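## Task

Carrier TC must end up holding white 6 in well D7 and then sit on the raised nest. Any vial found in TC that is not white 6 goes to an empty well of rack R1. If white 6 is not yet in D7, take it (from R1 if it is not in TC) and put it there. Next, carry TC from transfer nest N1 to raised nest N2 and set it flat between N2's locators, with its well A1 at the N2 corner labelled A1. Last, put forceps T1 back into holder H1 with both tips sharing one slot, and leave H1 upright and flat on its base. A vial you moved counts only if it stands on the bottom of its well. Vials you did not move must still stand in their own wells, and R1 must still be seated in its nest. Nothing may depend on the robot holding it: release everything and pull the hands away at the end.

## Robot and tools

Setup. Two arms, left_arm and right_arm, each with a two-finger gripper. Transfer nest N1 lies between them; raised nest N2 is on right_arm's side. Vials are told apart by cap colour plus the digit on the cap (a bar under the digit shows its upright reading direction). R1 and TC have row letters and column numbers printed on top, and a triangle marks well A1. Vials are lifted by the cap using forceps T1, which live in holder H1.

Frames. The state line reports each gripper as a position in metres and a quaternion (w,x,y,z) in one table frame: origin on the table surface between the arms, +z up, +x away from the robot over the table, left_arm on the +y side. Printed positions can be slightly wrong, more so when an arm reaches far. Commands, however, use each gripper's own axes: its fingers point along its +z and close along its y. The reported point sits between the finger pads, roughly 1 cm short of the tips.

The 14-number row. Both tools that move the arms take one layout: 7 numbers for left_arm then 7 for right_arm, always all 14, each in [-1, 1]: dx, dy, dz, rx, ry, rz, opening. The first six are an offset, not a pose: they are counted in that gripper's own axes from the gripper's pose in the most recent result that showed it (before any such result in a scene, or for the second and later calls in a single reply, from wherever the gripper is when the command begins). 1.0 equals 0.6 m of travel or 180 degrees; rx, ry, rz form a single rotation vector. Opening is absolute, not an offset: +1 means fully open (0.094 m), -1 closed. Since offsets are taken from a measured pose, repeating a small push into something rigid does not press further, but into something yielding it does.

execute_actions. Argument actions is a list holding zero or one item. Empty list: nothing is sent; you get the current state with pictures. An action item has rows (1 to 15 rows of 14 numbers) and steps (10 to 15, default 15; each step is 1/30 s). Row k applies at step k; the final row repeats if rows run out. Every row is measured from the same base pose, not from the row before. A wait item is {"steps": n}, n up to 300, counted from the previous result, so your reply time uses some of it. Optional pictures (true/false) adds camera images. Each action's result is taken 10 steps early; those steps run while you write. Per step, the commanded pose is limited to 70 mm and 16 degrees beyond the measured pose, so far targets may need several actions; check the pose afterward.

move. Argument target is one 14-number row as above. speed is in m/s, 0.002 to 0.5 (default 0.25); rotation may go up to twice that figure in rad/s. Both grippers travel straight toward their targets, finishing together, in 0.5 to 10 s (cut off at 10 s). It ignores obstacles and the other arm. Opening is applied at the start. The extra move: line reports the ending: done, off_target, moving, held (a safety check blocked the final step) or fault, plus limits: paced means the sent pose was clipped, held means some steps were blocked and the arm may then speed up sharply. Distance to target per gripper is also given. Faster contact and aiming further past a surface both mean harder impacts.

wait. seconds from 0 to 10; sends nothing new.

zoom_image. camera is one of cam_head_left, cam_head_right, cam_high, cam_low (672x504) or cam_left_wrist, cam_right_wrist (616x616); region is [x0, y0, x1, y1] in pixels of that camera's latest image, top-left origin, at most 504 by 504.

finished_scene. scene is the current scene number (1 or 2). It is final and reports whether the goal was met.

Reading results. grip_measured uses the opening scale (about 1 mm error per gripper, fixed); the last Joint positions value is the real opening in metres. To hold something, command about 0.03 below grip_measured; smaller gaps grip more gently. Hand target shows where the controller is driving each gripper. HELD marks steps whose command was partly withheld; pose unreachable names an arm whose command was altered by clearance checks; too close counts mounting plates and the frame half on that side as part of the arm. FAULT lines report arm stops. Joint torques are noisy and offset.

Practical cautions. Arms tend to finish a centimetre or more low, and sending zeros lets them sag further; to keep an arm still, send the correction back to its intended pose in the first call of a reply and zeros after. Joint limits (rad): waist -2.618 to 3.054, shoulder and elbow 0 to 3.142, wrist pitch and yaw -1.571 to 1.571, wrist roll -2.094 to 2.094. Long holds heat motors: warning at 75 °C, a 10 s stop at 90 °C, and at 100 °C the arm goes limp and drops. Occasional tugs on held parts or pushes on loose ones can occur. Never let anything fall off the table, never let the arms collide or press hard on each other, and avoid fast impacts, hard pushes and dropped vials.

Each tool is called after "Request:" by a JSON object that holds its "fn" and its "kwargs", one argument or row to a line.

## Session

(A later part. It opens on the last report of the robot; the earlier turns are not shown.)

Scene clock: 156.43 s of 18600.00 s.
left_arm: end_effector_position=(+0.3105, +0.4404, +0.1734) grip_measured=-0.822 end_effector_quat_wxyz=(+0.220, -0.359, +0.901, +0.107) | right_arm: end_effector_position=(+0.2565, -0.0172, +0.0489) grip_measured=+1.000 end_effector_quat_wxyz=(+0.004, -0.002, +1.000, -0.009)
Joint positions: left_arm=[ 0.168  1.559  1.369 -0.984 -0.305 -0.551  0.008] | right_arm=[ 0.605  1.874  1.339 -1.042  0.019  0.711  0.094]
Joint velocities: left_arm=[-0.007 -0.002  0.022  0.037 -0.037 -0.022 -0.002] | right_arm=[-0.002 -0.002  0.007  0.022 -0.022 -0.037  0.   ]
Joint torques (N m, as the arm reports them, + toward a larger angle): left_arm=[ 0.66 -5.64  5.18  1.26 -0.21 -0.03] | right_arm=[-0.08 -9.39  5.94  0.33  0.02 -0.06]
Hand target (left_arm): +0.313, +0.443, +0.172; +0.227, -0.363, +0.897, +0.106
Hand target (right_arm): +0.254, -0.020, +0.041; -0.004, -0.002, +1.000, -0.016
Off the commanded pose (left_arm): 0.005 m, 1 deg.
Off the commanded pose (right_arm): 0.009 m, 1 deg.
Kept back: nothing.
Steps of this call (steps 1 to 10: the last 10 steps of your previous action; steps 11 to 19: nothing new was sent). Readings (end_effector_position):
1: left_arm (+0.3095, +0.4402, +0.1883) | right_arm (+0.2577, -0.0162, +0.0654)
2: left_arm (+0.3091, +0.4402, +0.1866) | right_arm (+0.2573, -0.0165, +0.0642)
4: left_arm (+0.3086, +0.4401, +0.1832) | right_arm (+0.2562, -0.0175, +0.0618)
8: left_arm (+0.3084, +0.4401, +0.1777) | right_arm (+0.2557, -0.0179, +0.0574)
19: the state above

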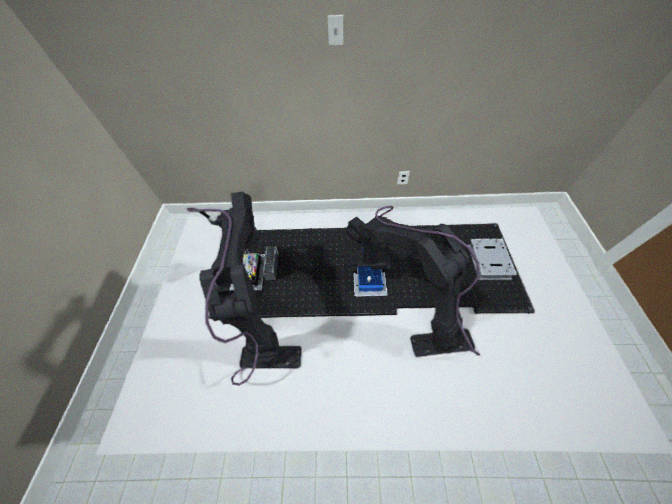

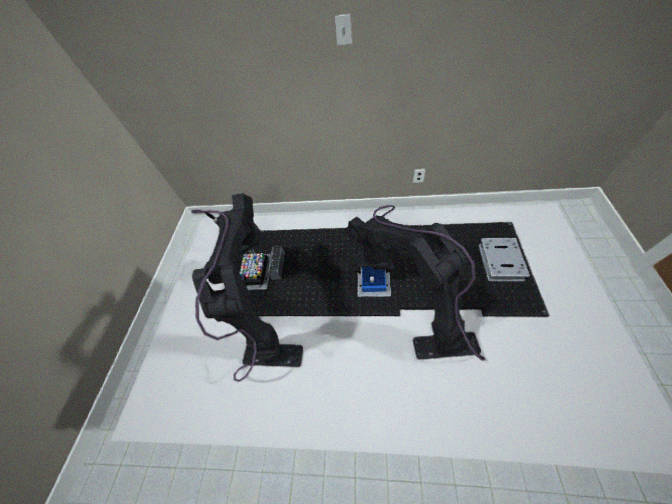

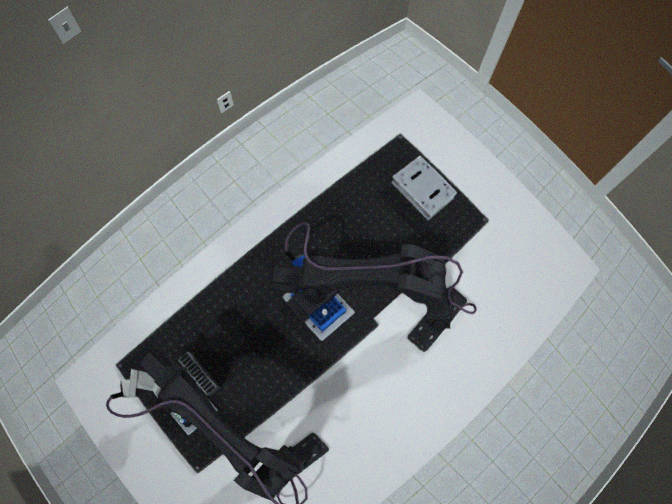

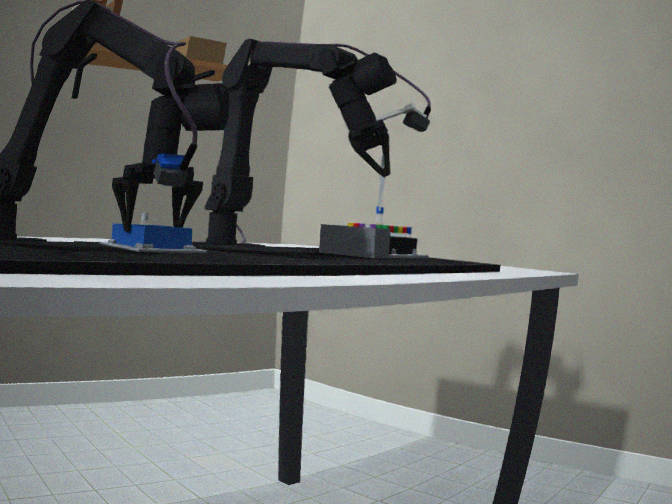

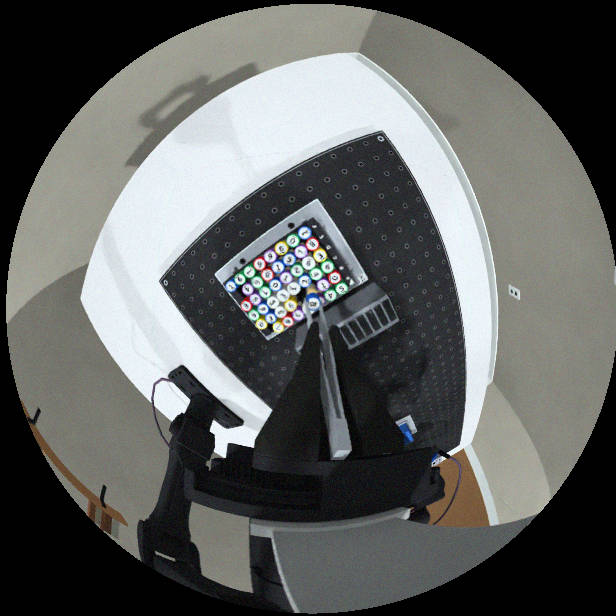

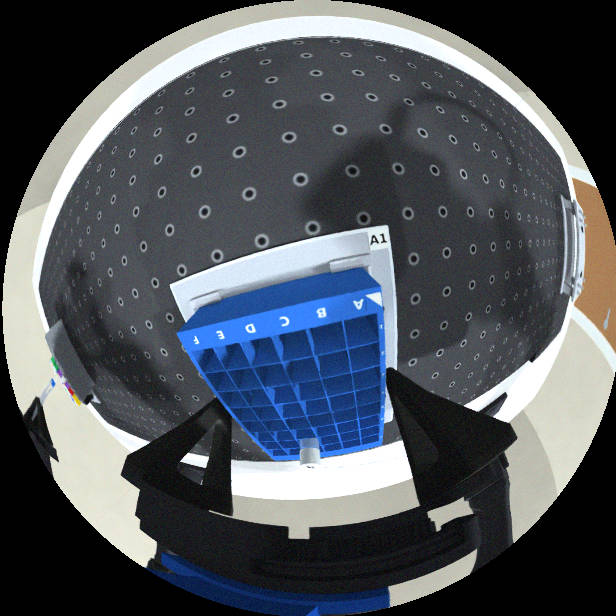

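Request:
{"fn": "execute_actions", "kwargs": {
  "actions": [
    {"rows":[[-0.0014,0.0018,0.0093,0.0004,-0.0026,-0.0032,-0.83,0.004,-0.0035,0.016,0.0045,0.0051,0,1],[-0.0025,0.0009,0.0096,0.0011,-0.0036,-0.0035,-0.83,0.004,-0.0035,0.0175,0.0045,0.0051,0,1],[-0.0037,0.0000,0.0099,0.0017,-0.0046,-0.0039,-0.83,0.004,-0.0035,0.019,0.0045,0.0051,0,1],[-0.0043,-0.0006,0.0107,0.0022,-0.0054,-0.0042,-0.83,0.004,-0.0035,0.0205,0.0045,0.0051,0,1],[-0.0038,-0.0006,0.0117,0.0022,-0.0054,-0.0042,-0.83,0.004,-0.0035,0.022,0.0045,0.0051,0,1],[-0.0033,-0.0007,0.0126,0.0022,-0.0054,-0.0042,-0.83,0.004,-0.0035,0.0235,0.0045,0.0051,0,1],[-0.0027,-0.0007,0.0136,0.0022,-0.0054,-0.0042,-0.83,0.004,-0.0035,0.025,0.0045,0.0051,0,1],[-0.0022,-0.0008,0.0146,0.0022,-0.0054,-0.0042,-0.83,0.004,-0.0035,0.0265,0.0045,0.0051,0,1],[-0.0017,-0.0008,0.0155,0.0022,-0.0054,-0.0042,-0.83,0.004,-0.0035,0.028,0.0045,0.0051,0,1],[-0.0012,-0.0009,0.0165,0.0022,-0.0054,-0.0042,-0.83,0.004,-0.0035,0.0295,0.0045,0.0051,0,1],[-0.0006,-0.0009,0.0176,0.0022,-0.0054,-0.0042,-0.83,0.004,-0.0035,0.031,0.0045,0.0051,0,1],[-0.0002,-0.0009,0.0184,0.0022,-0.0054,-0.0042,-0.83,0.004,-0.0035,0.0325,0.0045,0.0051,0,1],[0.0004,-0.0010,0.0195,0.0022,-0.0054,-0.0042,-0.83,0.004,-0.0035,0.034,0.0045,0.0051,0,1],[0.0009,-0.0010,0.0205,0.0022,-0.0054,-0.0042,-0.83,0.004,-0.0035,0.0355,0.0045,0.0051,0,1],[0.0024,-0.0005,0.0214,0.0017,-0.0046,-0.0039,-0.83,0.004,-0.0035,0.0365,0.0045,0.0051,0,1]],"steps":15}
  ]
}}

Request:
{"fn": "wait", "kwargs": {
  "seconds": 0.3
}}

Request:
{"fn": "zoom_image", "kwargs": {
  "camera": "cam_left_wrist",
  "region": [285, 265, 345, 325]
}}

Request:
{"fn": "zoom_image", "kwargs": {
  "camera": "cam_low",
  "region": [340, 160, 420, 240]
}}

Scene clock: 159.93 s of 18600.00 s.
left_arm: end_effector_position=(+0.3110, +0.4404, +0.1703) grip_measured=-0.822 end_effector_quat_wxyz=(+0.221, -0.359, +0.900, +0.106) | right_arm: end_effector_position=(+0.2580, -0.0159, +0.0489) grip_measured=+1.000 end_effector_quat_wxyz=(+0.007, -0.002, +1.000, -0.007)
Joint positions: left_arm=[ 0.168  1.559  1.356 -0.969 -0.305 -0.551  0.008] | right_arm=[ 0.605  1.874  1.339 -1.034  0.019  0.711  0.094]
Joint velocities: left_arm=[-0.012 -0.002 -0.081  0.051 -0.051 -0.066  0.001] | right_arm=[-0.012 -0.002 -0.017  0.051 -0.022 -0.051  0.   ]
Joint torques (N m, as the arm reports them, + toward a larger angle): left_arm=[ 0.71 -5.57  5.1   1.26 -0.18 -0.03] | right_arm=[ 0.07 -8.76  5.3   0.36  0.01 -0.03]
Steps of this call (steps 1 to 90: nothing new was sent; then 0.33 s passed at rest; steps 91 to 95: the first 5 steps of this action). Readings (end_effector_position):
91: left_arm (+0.3112, +0.4405, +0.1733) | right_arm (+0.2571, -0.0167, +0.0489)
92: left_arm (+0.3113, +0.4405, +0.1728) | right_arm (+0.2571, -0.0167, +0.0489)
94: left_arm (+0.3112, +0.4405, +0.1711) | right_arm (+0.2576, -0.0162, +0.0489)
95: the state above

Scene clock: 160.57 s of 18600.00 s.
left_arm: end_effector_position=(+0.3117, +0.4405, +0.1628) grip_measured=-0.822 end_effector_quat_wxyz=(+0.222, -0.359, +0.900, +0.106) | right_arm: end_effector_position=(+0.2571, -0.0167, +0.0361) grip_measured=+1.000 end_effector_quat_wxyz=(+0.004, -0.002, +1.000, -0.009)
Joint positions: left_arm=[ 0.168  1.559  1.325 -0.936 -0.305 -0.551  0.008] | right_arm=[ 0.605  1.892  1.309 -0.995  0.019  0.711  0.094]
Joint velocities: left_arm=[-0.007 -0.012 -0.007  0.037  0.022  0.095 -0.   ] | right_arm=[ 0.007  0.002 -0.012 -0.037 -0.022  0.081  0.   ]
Joint torques (N m, as the arm reports them, + toward a larger angle): left_arm=[ 0.65 -5.75  5.07  1.28 -0.19 -0.03] | right_arm=[-0.02 -9.43  5.82  0.33  0.02 -0.04]
Hand target (left_arm): +0.314, +0.444, +0.161; +0.228, -0.363, +0.897, +0.106
Hand target (right_arm): +0.254, -0.020, +0.028; -0.004, -0.002, +1.000, -0.016
Off the commanded pose (left_arm): 0.004 m, 1 deg.
Off the commanded pose (right_arm): 0.010 m, 1 deg.
Kept back: nothing.
Steps of this call (steps 1 to 10: the last 10 steps of your previous action; steps 11 to 19: nothing new was sent). Readings (end_effector_position):
1: left_arm (+0.3110, +0.4404, +0.1696) | right_arm (+0.2583, -0.0156, +0.0489)
2: left_arm (+0.3110, +0.4404, +0.1689) | right_arm (+0.2587, -0.0153, +0.0485)
4: left_arm (+0.3112, +0.4405, +0.1677) | right_arm (+0.2585, -0.0155, +0.0469)
8: left_arm (+0.3113, +0.4405, +0.1652) | right_arm (+0.2570, -0.0168, +0.0426)
19: the state above

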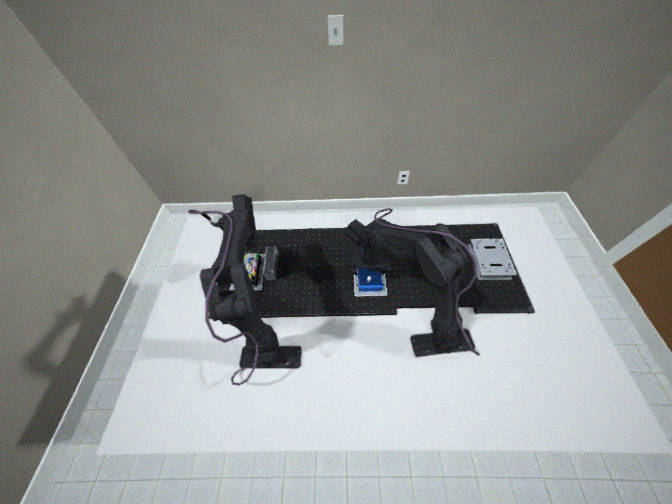

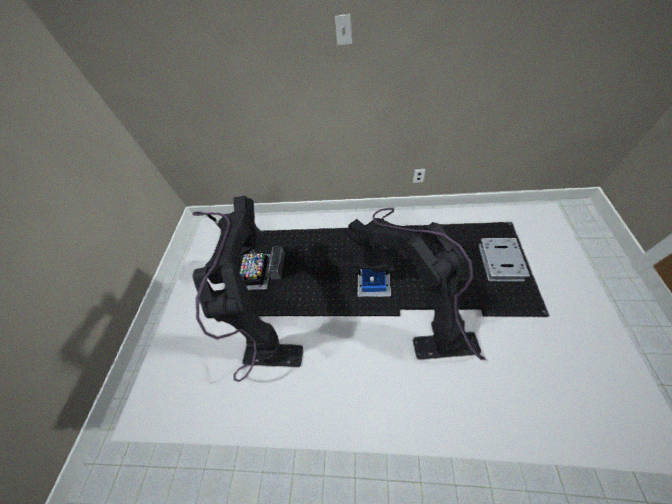

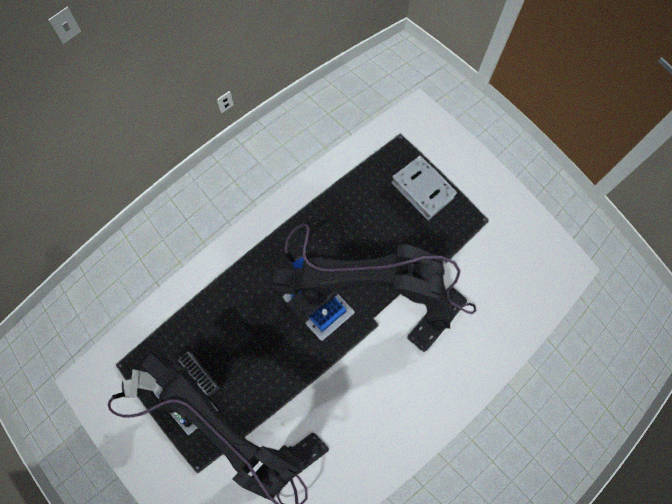

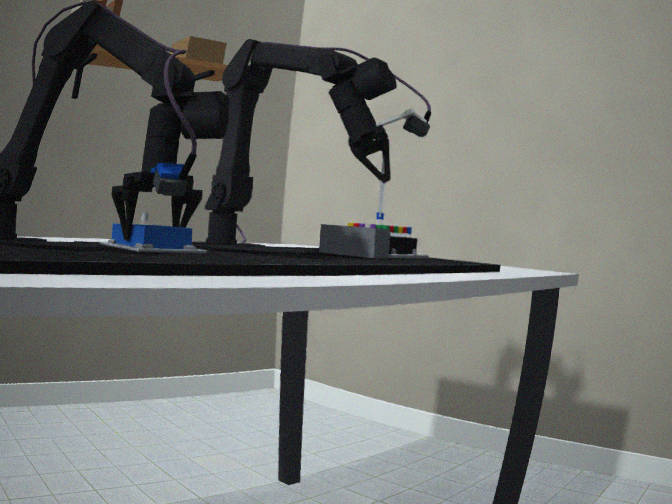

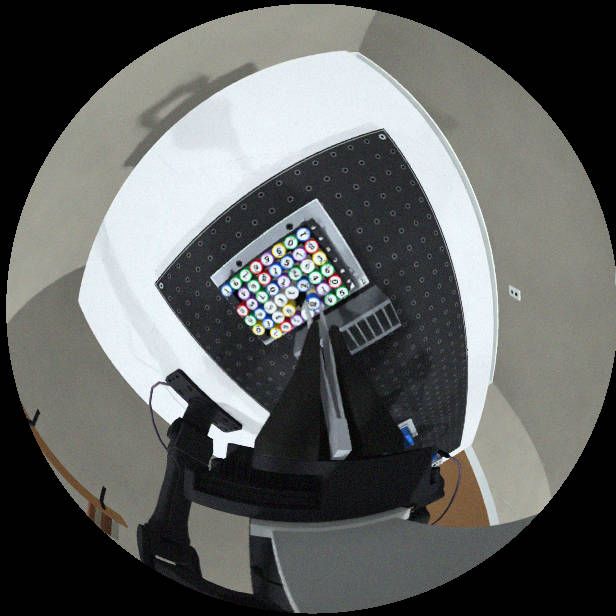

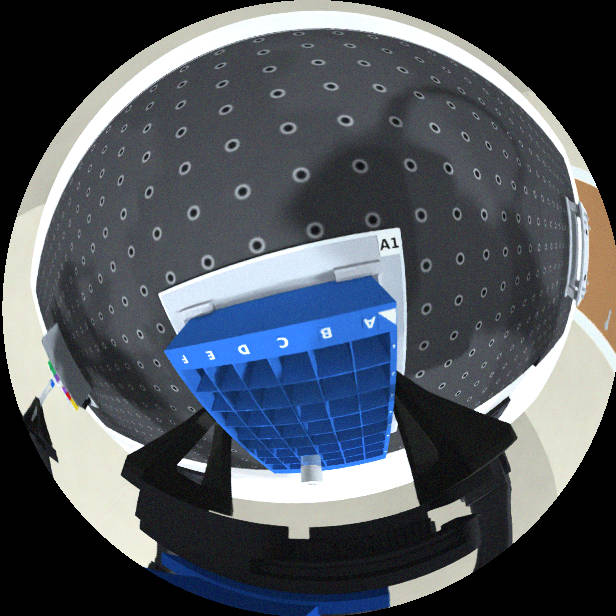

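Region (285, 265, 345, 325) of cam_left_wrist's 616x616 image, scaled by 8.400, with more detail than that image has.

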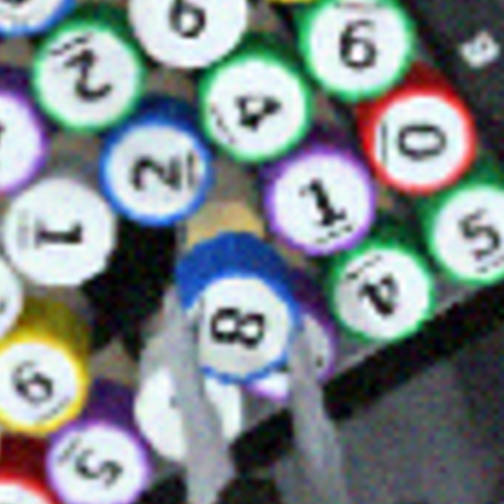

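Region (340, 160, 420, 240) of cam_low's 672x504 image, scaled by 6.300, with more detail than that image has.

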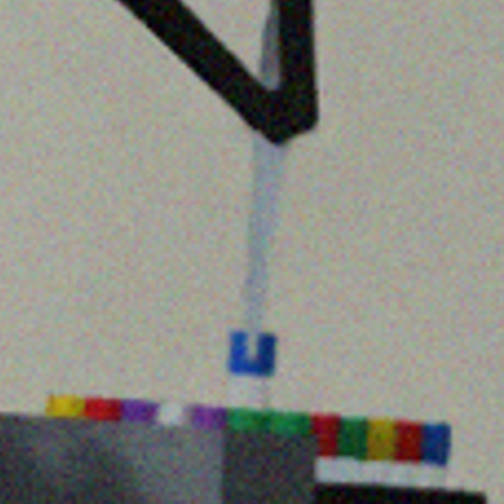

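Request:
{"fn": "execute_actions", "kwargs": {
  "actions": [
    {"rows":[[-0.0004,0.0024,0.0092,0.0001,-0.0020,-0.0030,-0.83,0,0,0,0,0,0,0.97],[-0.0016,0.0015,0.0095,0.0008,-0.0031,-0.0034,-0.83,0,0,0,0,0,0,0.95],[-0.0014,0.0015,0.0100,0.0008,-0.0031,-0.0034,-0.83,0,0,0,0,0,0,0.93],[-0.0010,0.0015,0.0107,0.0008,-0.0031,-0.0034,-0.83,0,0,0,0,0,0,0.91],[-0.0006,0.0015,0.0114,0.0008,-0.0031,-0.0034,-0.83,0,0,0,0,0,0,0.89],[-0.0002,0.0015,0.0121,0.0008,-0.0031,-0.0034,-0.83,0,0,0,0,0,0,0.875],[0.0002,0.0015,0.0128,0.0008,-0.0031,-0.0034,-0.83,0,0,0,0,0,0,0.86],[0.0006,0.0015,0.0135,0.0008,-0.0031,-0.0034,-0.83,0,0,0,0,0,0,0.85],[0.0010,0.0015,0.0142,0.0008,-0.0031,-0.0034,-0.83,0,0,0,0,0,0,0.84],[0.0014,0.0015,0.0149,0.0008,-0.0031,-0.0034,-0.83,0,0,0,0,0,0,0.83],[0.0019,0.0015,0.0156,0.0008,-0.0031,-0.0034,-0.83,0,0,0,0,0,0,0.82],[0.0023,0.0015,0.0163,0.0008,-0.0031,-0.0034,-0.83,0,0,0,0,0,0,0.81],[0.0027,0.0015,0.0170,0.0008,-0.0031,-0.0034,-0.83,0,0,0,0,0,0,0.80],[0.0038,0.0019,0.0177,0.0005,-0.0026,-0.0032,-0.83,0,0,0,0,0,0,0.79],[0.0046,0.0023,0.0180,0.0001,-0.0020,-0.0030,-0.83,0,0,0,0,0,0,0.78]],"steps":15}
  ]
}}

Request:
{"fn": "wait", "kwargs": {
  "seconds": 0.3
}}

Request:
{"fn": "zoom_image", "kwargs": {
  "camera": "cam_left_wrist",
  "region": [285, 265, 345, 325]
}}

Scene clock: 163.43 s of 18600.00 s.
left_arm: end_effector_position=(+0.3110, +0.4404, +0.1593) grip_measured=-0.822 end_effector_quat_wxyz=(+0.221, -0.359, +0.900, +0.106) | right_arm: end_effector_position=(+0.2574, -0.0164, +0.0361) grip_measured=+0.901 end_effector_quat_wxyz=(+0.004, -0.002, +1.000, -0.009)
Joint positions: left_arm=[ 0.168  1.559  1.313 -0.927 -0.305 -0.551  0.008] | right_arm=[ 0.605  1.892  1.309 -0.993  0.019  0.711  0.089]
Joint velocities: left_arm=[-0.012  0.017 -0.071  0.037  0.007 -0.081 -0.   ] | right_arm=[ 0.007 -0.017  0.007  0.022  0.037 -0.007 -0.017]
Joint torques (N m, as the arm reports them, + toward a larger angle): left_arm=[ 0.73 -5.56  5.12  1.27 -0.16 -0.03] | right_arm=[  0.04 -10.76   6.9    0.25  -0.01  -0.02]
Steps of this call (steps 1 to 81: nothing new was sent; steps 82 to 86: the first 5 steps of this action). Readings (end_effector_position):
82: left_arm (+0.3118, +0.4405, +0.1625) | right_arm (+0.2574, -0.0164, +0.0361)
83: left_arm (+0.3119, +0.4406, +0.1620) | right_arm (+0.2574, -0.0164, +0.0361)
85: left_arm (+0.3113, +0.4405, +0.1601) | right_arm (+0.2574, -0.0164, +0.0361)
86: the state above

Scene clock: 164.07 s of 18600.00 s.
left_arm: end_effector_position=(+0.3109, +0.4404, +0.1539) grip_measured=-0.822 end_effector_quat_wxyz=(+0.221, -0.359, +0.900, +0.106) | right_arm: end_effector_position=(+0.2572, -0.0178, +0.0361) grip_measured=+0.803 end_effector_quat_wxyz=(+0.004, -0.002, +1.000, -0.012)
Joint positions: left_arm=[ 0.168  1.559  1.291 -0.905 -0.305 -0.551  0.008] | right_arm=[ 0.605  1.892  1.309 -0.997  0.024  0.711  0.085]
Joint velocities: left_arm=[-0.007 -0.017 -0.007  0.007  0.051 -0.051 -0.001] | right_arm=[-0.007 -0.012 -0.002  0.022  0.066 -0.007 -0.   ]
Joint torques (N m, as the arm reports them, + toward a larger angle): left_arm=[ 0.72 -5.64  5.06  1.25 -0.17 -0.02] | right_arm=[  0.08 -10.79   6.91   0.29  -0.04  -0.03]
Hand target (left_arm): +0.312, +0.444, +0.152; +0.225, -0.363, +0.898, +0.106
Hand target (right_arm): +0.257, -0.017, +0.036; +0.003, -0.002, +1.000, -0.009
Off the commanded pose (left_arm): 0.004 m, 1 deg.
Off the commanded pose (right_arm): 0.001 m, 0 deg.
Kept back: nothing.
Steps of this call (steps 1 to 10: the last 10 steps of your previous action; steps 11 to 19: nothing new was sent). Readings (end_effector_position):
1: left_arm (+0.3108, +0.4404, +0.1587) | right_arm (+0.2573, -0.0165, +0.0361)
2: left_arm (+0.3107, +0.4404, +0.1580) | right_arm (+0.2573, -0.0168, +0.0361)
4: left_arm (+0.3108, +0.4404, +0.1572) | right_arm (+0.2573, -0.0174, +0.0361)
8: left_arm (+0.3110, +0.4404, +0.1554) | right_arm (+0.2572, -0.0178, +0.0361)
19: the state above

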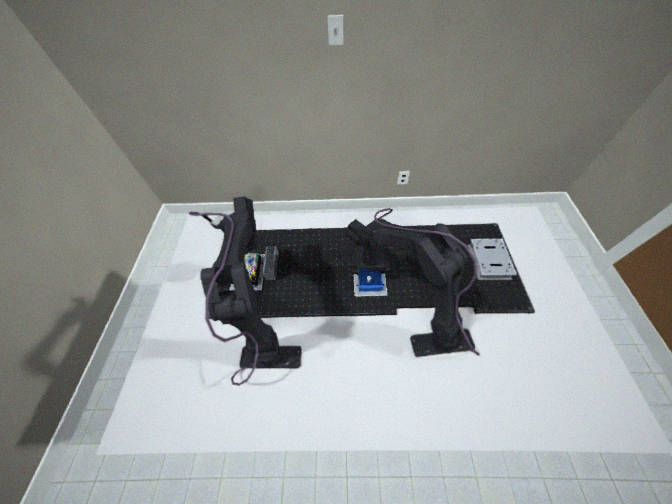

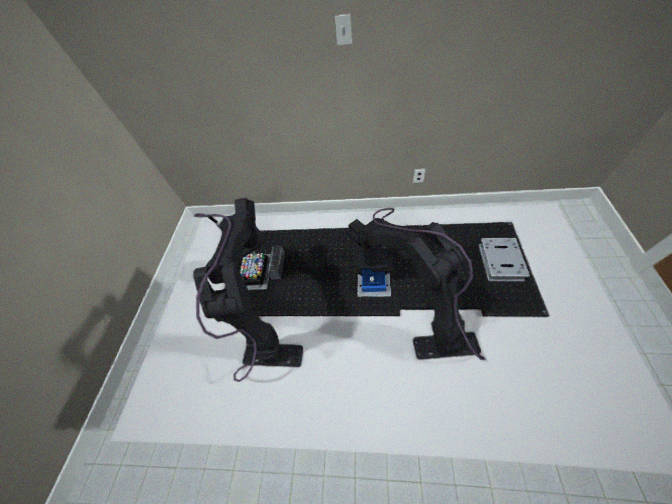

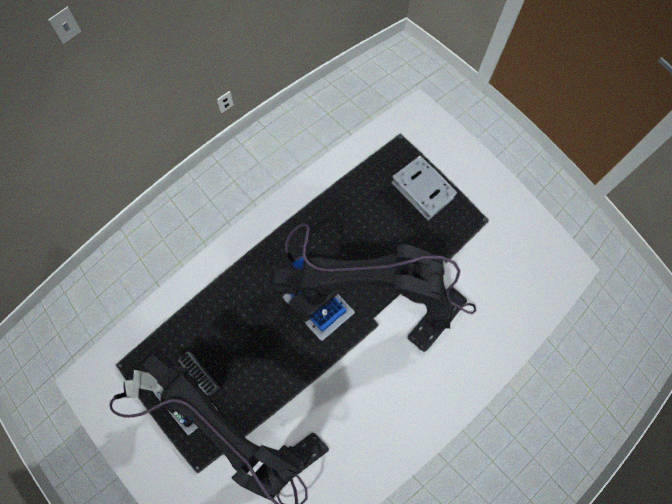

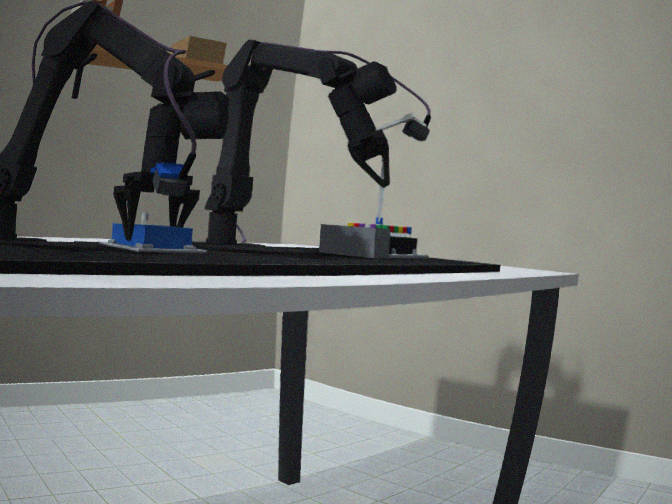

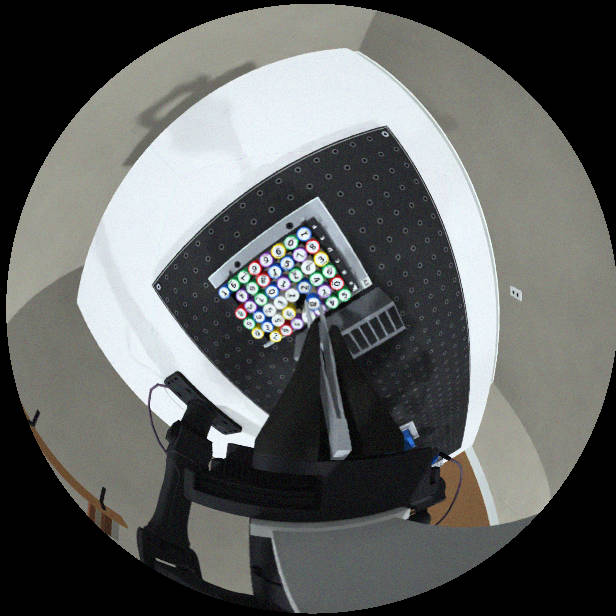

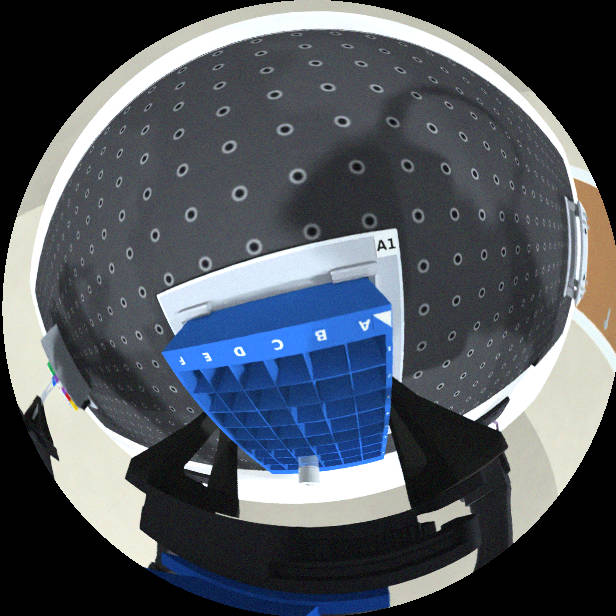

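Region (285, 265, 345, 325) of cam_left_wrist's 616x616 image, scaled by 8.400, with more detail than that image has.

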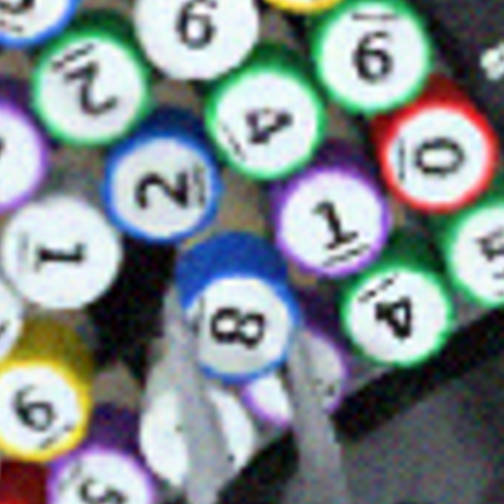

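Request:
{"fn": "execute_actions", "kwargs": {
  "actions": [
    {"rows":[[0.0002,0.0028,0.0090,0.0,-0.0018,-0.0029,-0.83,0,-0.0002,-0.006,0,0,0,0.77],[-0.0007,0.0020,0.0097,0.0006,-0.0028,-0.0033,-0.83,0,-0.0002,-0.010,0,0,0,0.77],[-0.0011,0.0014,0.0107,0.0011,-0.0036,-0.0035,-0.83,0,-0.0003,-0.013,0,0,0,0.77],[-0.0004,0.0014,0.0118,0.0011,-0.0036,-0.0035,-0.83,0,-0.0004,-0.015,0,0,0,0.77],[0.0003,0.0014,0.0130,0.0011,-0.0036,-0.0035,-0.83,0,-0.0004,-0.017,0,0,0,0.77],[0.0010,0.0014,0.0141,0.0011,-0.0036,-0.0035,-0.83,0,-0.0005,-0.019,0,0,0,0.77],[0.0017,0.0014,0.0153,0.0011,-0.0036,-0.0035,-0.83,0,-0.0005,-0.021,0,0,0,0.77],[0.0024,0.0014,0.0164,0.0011,-0.0036,-0.0035,-0.83,0,-0.0006,-0.023,0,0,0,0.77],[0.0030,0.0014,0.0175,0.0011,-0.0036,-0.0035,-0.83,0,-0.0006,-0.0255,0,0,0,0.77],[0.0037,0.0014,0.0187,0.0011,-0.0036,-0.0035,-0.83,0,-0.0007,-0.028,0,0,0,0.77],[0.0044,0.0014,0.0198,0.0011,-0.0036,-0.0035,-0.83,0,-0.0007,-0.031,0,0,0,0.77],[0.0051,0.0014,0.0209,0.0011,-0.0036,-0.0035,-0.83,0,-0.0008,-0.034,0,0,0,0.77],[0.0059,0.0014,0.0221,0.0011,-0.0036,-0.0035,-0.83,0,-0.0009,-0.037,0,0,0,0.77],[0.0065,0.0014,0.0231,0.0011,-0.0036,-0.0035,-0.83,0,-0.001,-0.040,0,0,0,0.77],[0.0080,0.0021,0.0239,0.0006,-0.0028,-0.0033,-0.83,0,-0.001,-0.043,0,0,0,0.77]],"steps":15}
  ]
}}

Request:
{"fn": "wait", "kwargs": {
  "seconds": 0.3
}}

Request:
{"fn": "zoom_image", "kwargs": {
  "camera": "cam_left_wrist",
  "region": [285, 265, 345, 325]
}}

Request:
{"fn": "zoom_image", "kwargs": {
  "camera": "cam_low",
  "region": [340, 160, 420, 240]
}}

Scene clock: 166.63 s of 18600.00 s.
left_arm: end_effector_position=(+0.3105, +0.4404, +0.1500) grip_measured=-0.822 end_effector_quat_wxyz=(+0.220, -0.359, +0.901, +0.107) | right_arm: end_effector_position=(+0.2569, -0.0181, +0.0361) grip_measured=+0.803 end_effector_quat_wxyz=(+0.004, -0.002, +1.000, -0.012)
Joint positions: left_arm=[ 0.168  1.559  1.276 -0.892 -0.305 -0.551  0.008] | right_arm=[ 0.605  1.892  1.309 -0.999  0.024  0.711  0.085]
Joint velocities: left_arm=[-0.007 -0.012 -0.115  0.125 -0.081  0.051  0.001] | right_arm=[-0.012 -0.007 -0.002 -0.022  0.007  0.051 -0.   ]
Joint torques (N m, as the arm reports them, + toward a larger angle): left_arm=[ 0.69 -5.64  5.1   1.24 -0.17 -0.03] | right_arm=[  0.06 -11.97   8.69  -0.02   0.    -0.03]
Steps of this call (steps 1 to 72: nothing new was sent; steps 73 to 77: the first 5 steps of this action). Readings (end_effector_position):
73: left_arm (+0.3110, +0.4404, +0.1536) | right_arm (+0.2571, -0.0179, +0.0361)
74: left_arm (+0.3111, +0.4405, +0.1531) | right_arm (+0.2570, -0.0180, +0.0361)
76: left_arm (+0.3107, +0.4404, +0.1510) | right_arm (+0.2569, -0.0180, +0.0361)
77: the state above

Scene clock: 167.27 s of 18600.00 s.
left_arm: end_effector_position=(+0.3105, +0.4403, +0.1411) grip_measured=-0.822 end_effector_quat_wxyz=(+0.221, -0.359, +0.900, +0.106) | right_arm: end_effector_position=(+0.2526, -0.0217, +0.0451) grip_measured=+0.803 end_effector_quat_wxyz=(-0.009, -0.002, +1.000, -0.024)
Joint positions: left_arm=[ 0.168  1.559  1.24  -0.853 -0.304 -0.551  0.008] | right_arm=[ 0.605  1.892  1.346 -1.07   0.024  0.711  0.085]
Joint velocities: left_arm=[ 0.002  0.007 -0.012 -0.051 -0.007 -0.037  0.   ] | right_arm=[ 0.007 -0.002  0.012 -0.007 -0.022 -0.051 -0.001]
Joint torques (N m, as the arm reports them, + toward a larger angle): left_arm=[ 0.71 -5.67  4.98  1.24 -0.18 -0.03] | right_arm=[  0.03 -13.45   8.77   0.08   0.01  -0.04]
Hand target (left_arm): +0.311, +0.443, +0.139; +0.225, -0.363, +0.898, +0.106
Hand target (right_arm): +0.257, -0.018, +0.061; +0.005, -0.002, +1.000, -0.011
Off the commanded pose (left_arm): 0.004 m, 1 deg.
Off the commanded pose (right_arm): 0.018 m, 2 deg.
Kept back: nothing.
Steps of this call (steps 1 to 10: the last 10 steps of your previous action; steps 11 to 19: nothing new was sent). Readings (end_effector_position):
1: left_arm (+0.3102, +0.4403, +0.1489) | right_arm (+0.2569, -0.0181, +0.0361)
2: left_arm (+0.3102, +0.4403, +0.1481) | right_arm (+0.2568, -0.0181, +0.0361)
4: left_arm (+0.3102, +0.4403, +0.1465) | right_arm (+0.2568, -0.0181, +0.0369)
8: left_arm (+0.3103, +0.4403, +0.1436) | right_arm (+0.2568, -0.0181, +0.0409)
19: the state above

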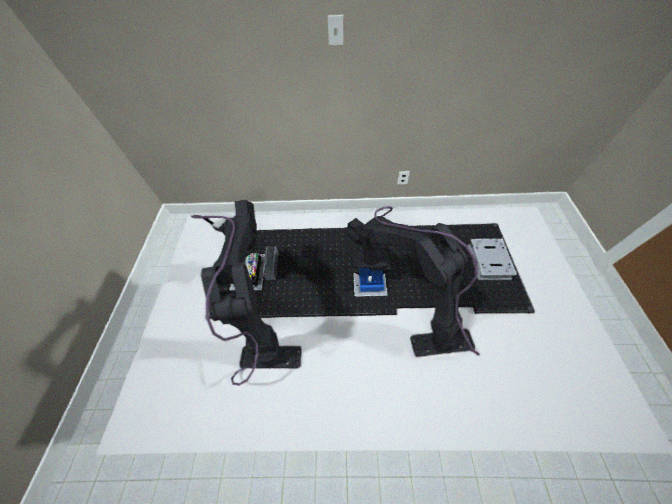

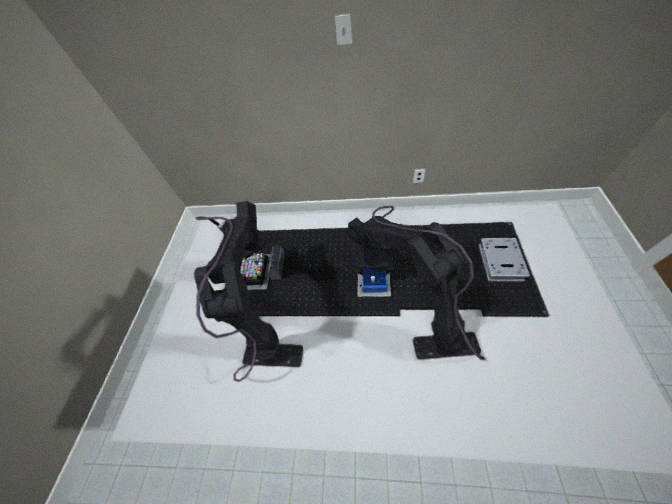

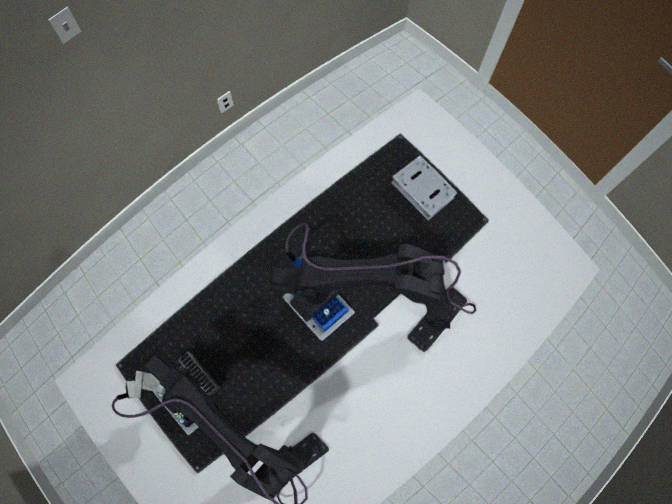

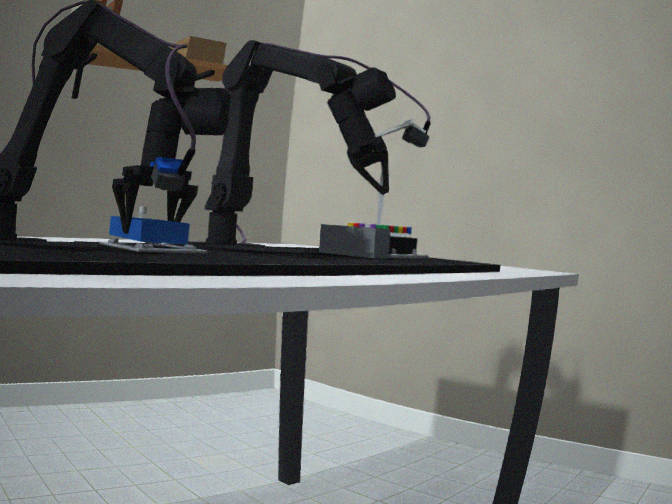

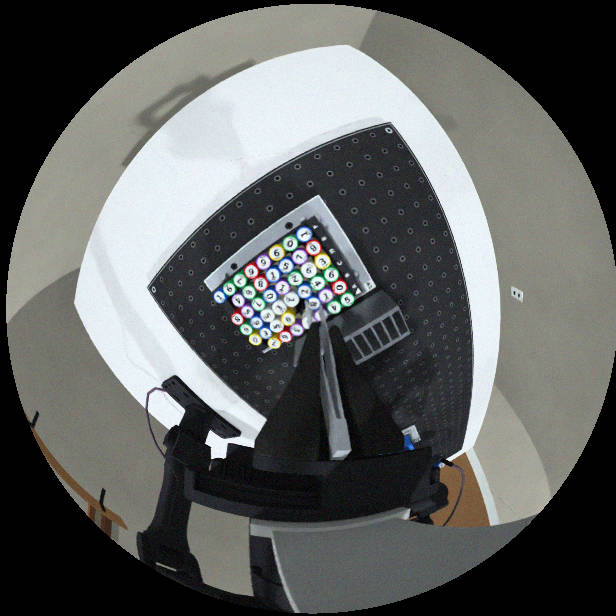

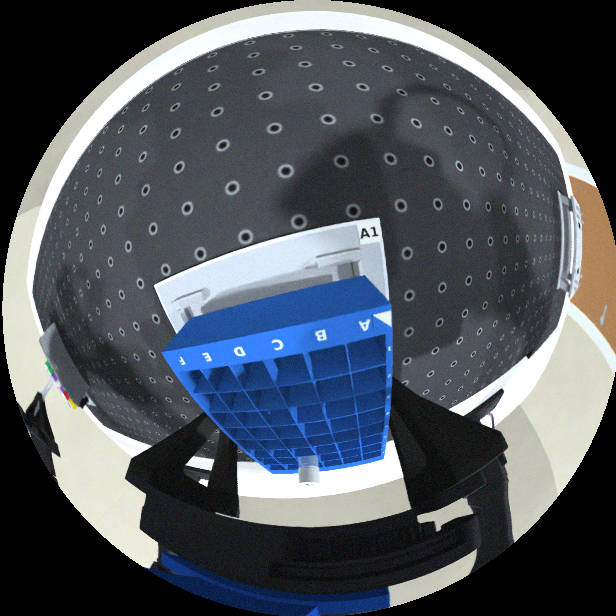

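Region (285, 265, 345, 325) of cam_left_wrist's 616x616 image, scaled by 8.400, with more detail than that image has.

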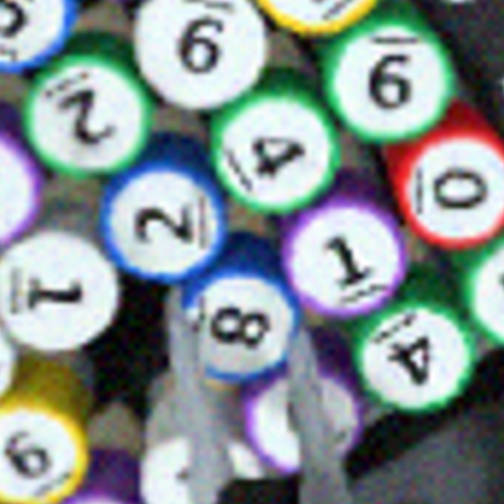

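Region (340, 160, 420, 240) of cam_low's 672x504 image, scaled by 6.300, with more detail than that image has.

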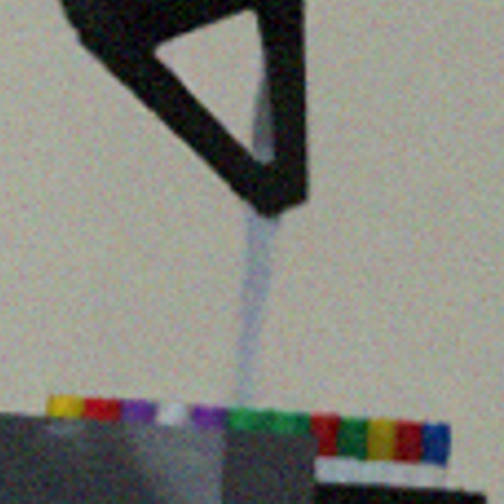

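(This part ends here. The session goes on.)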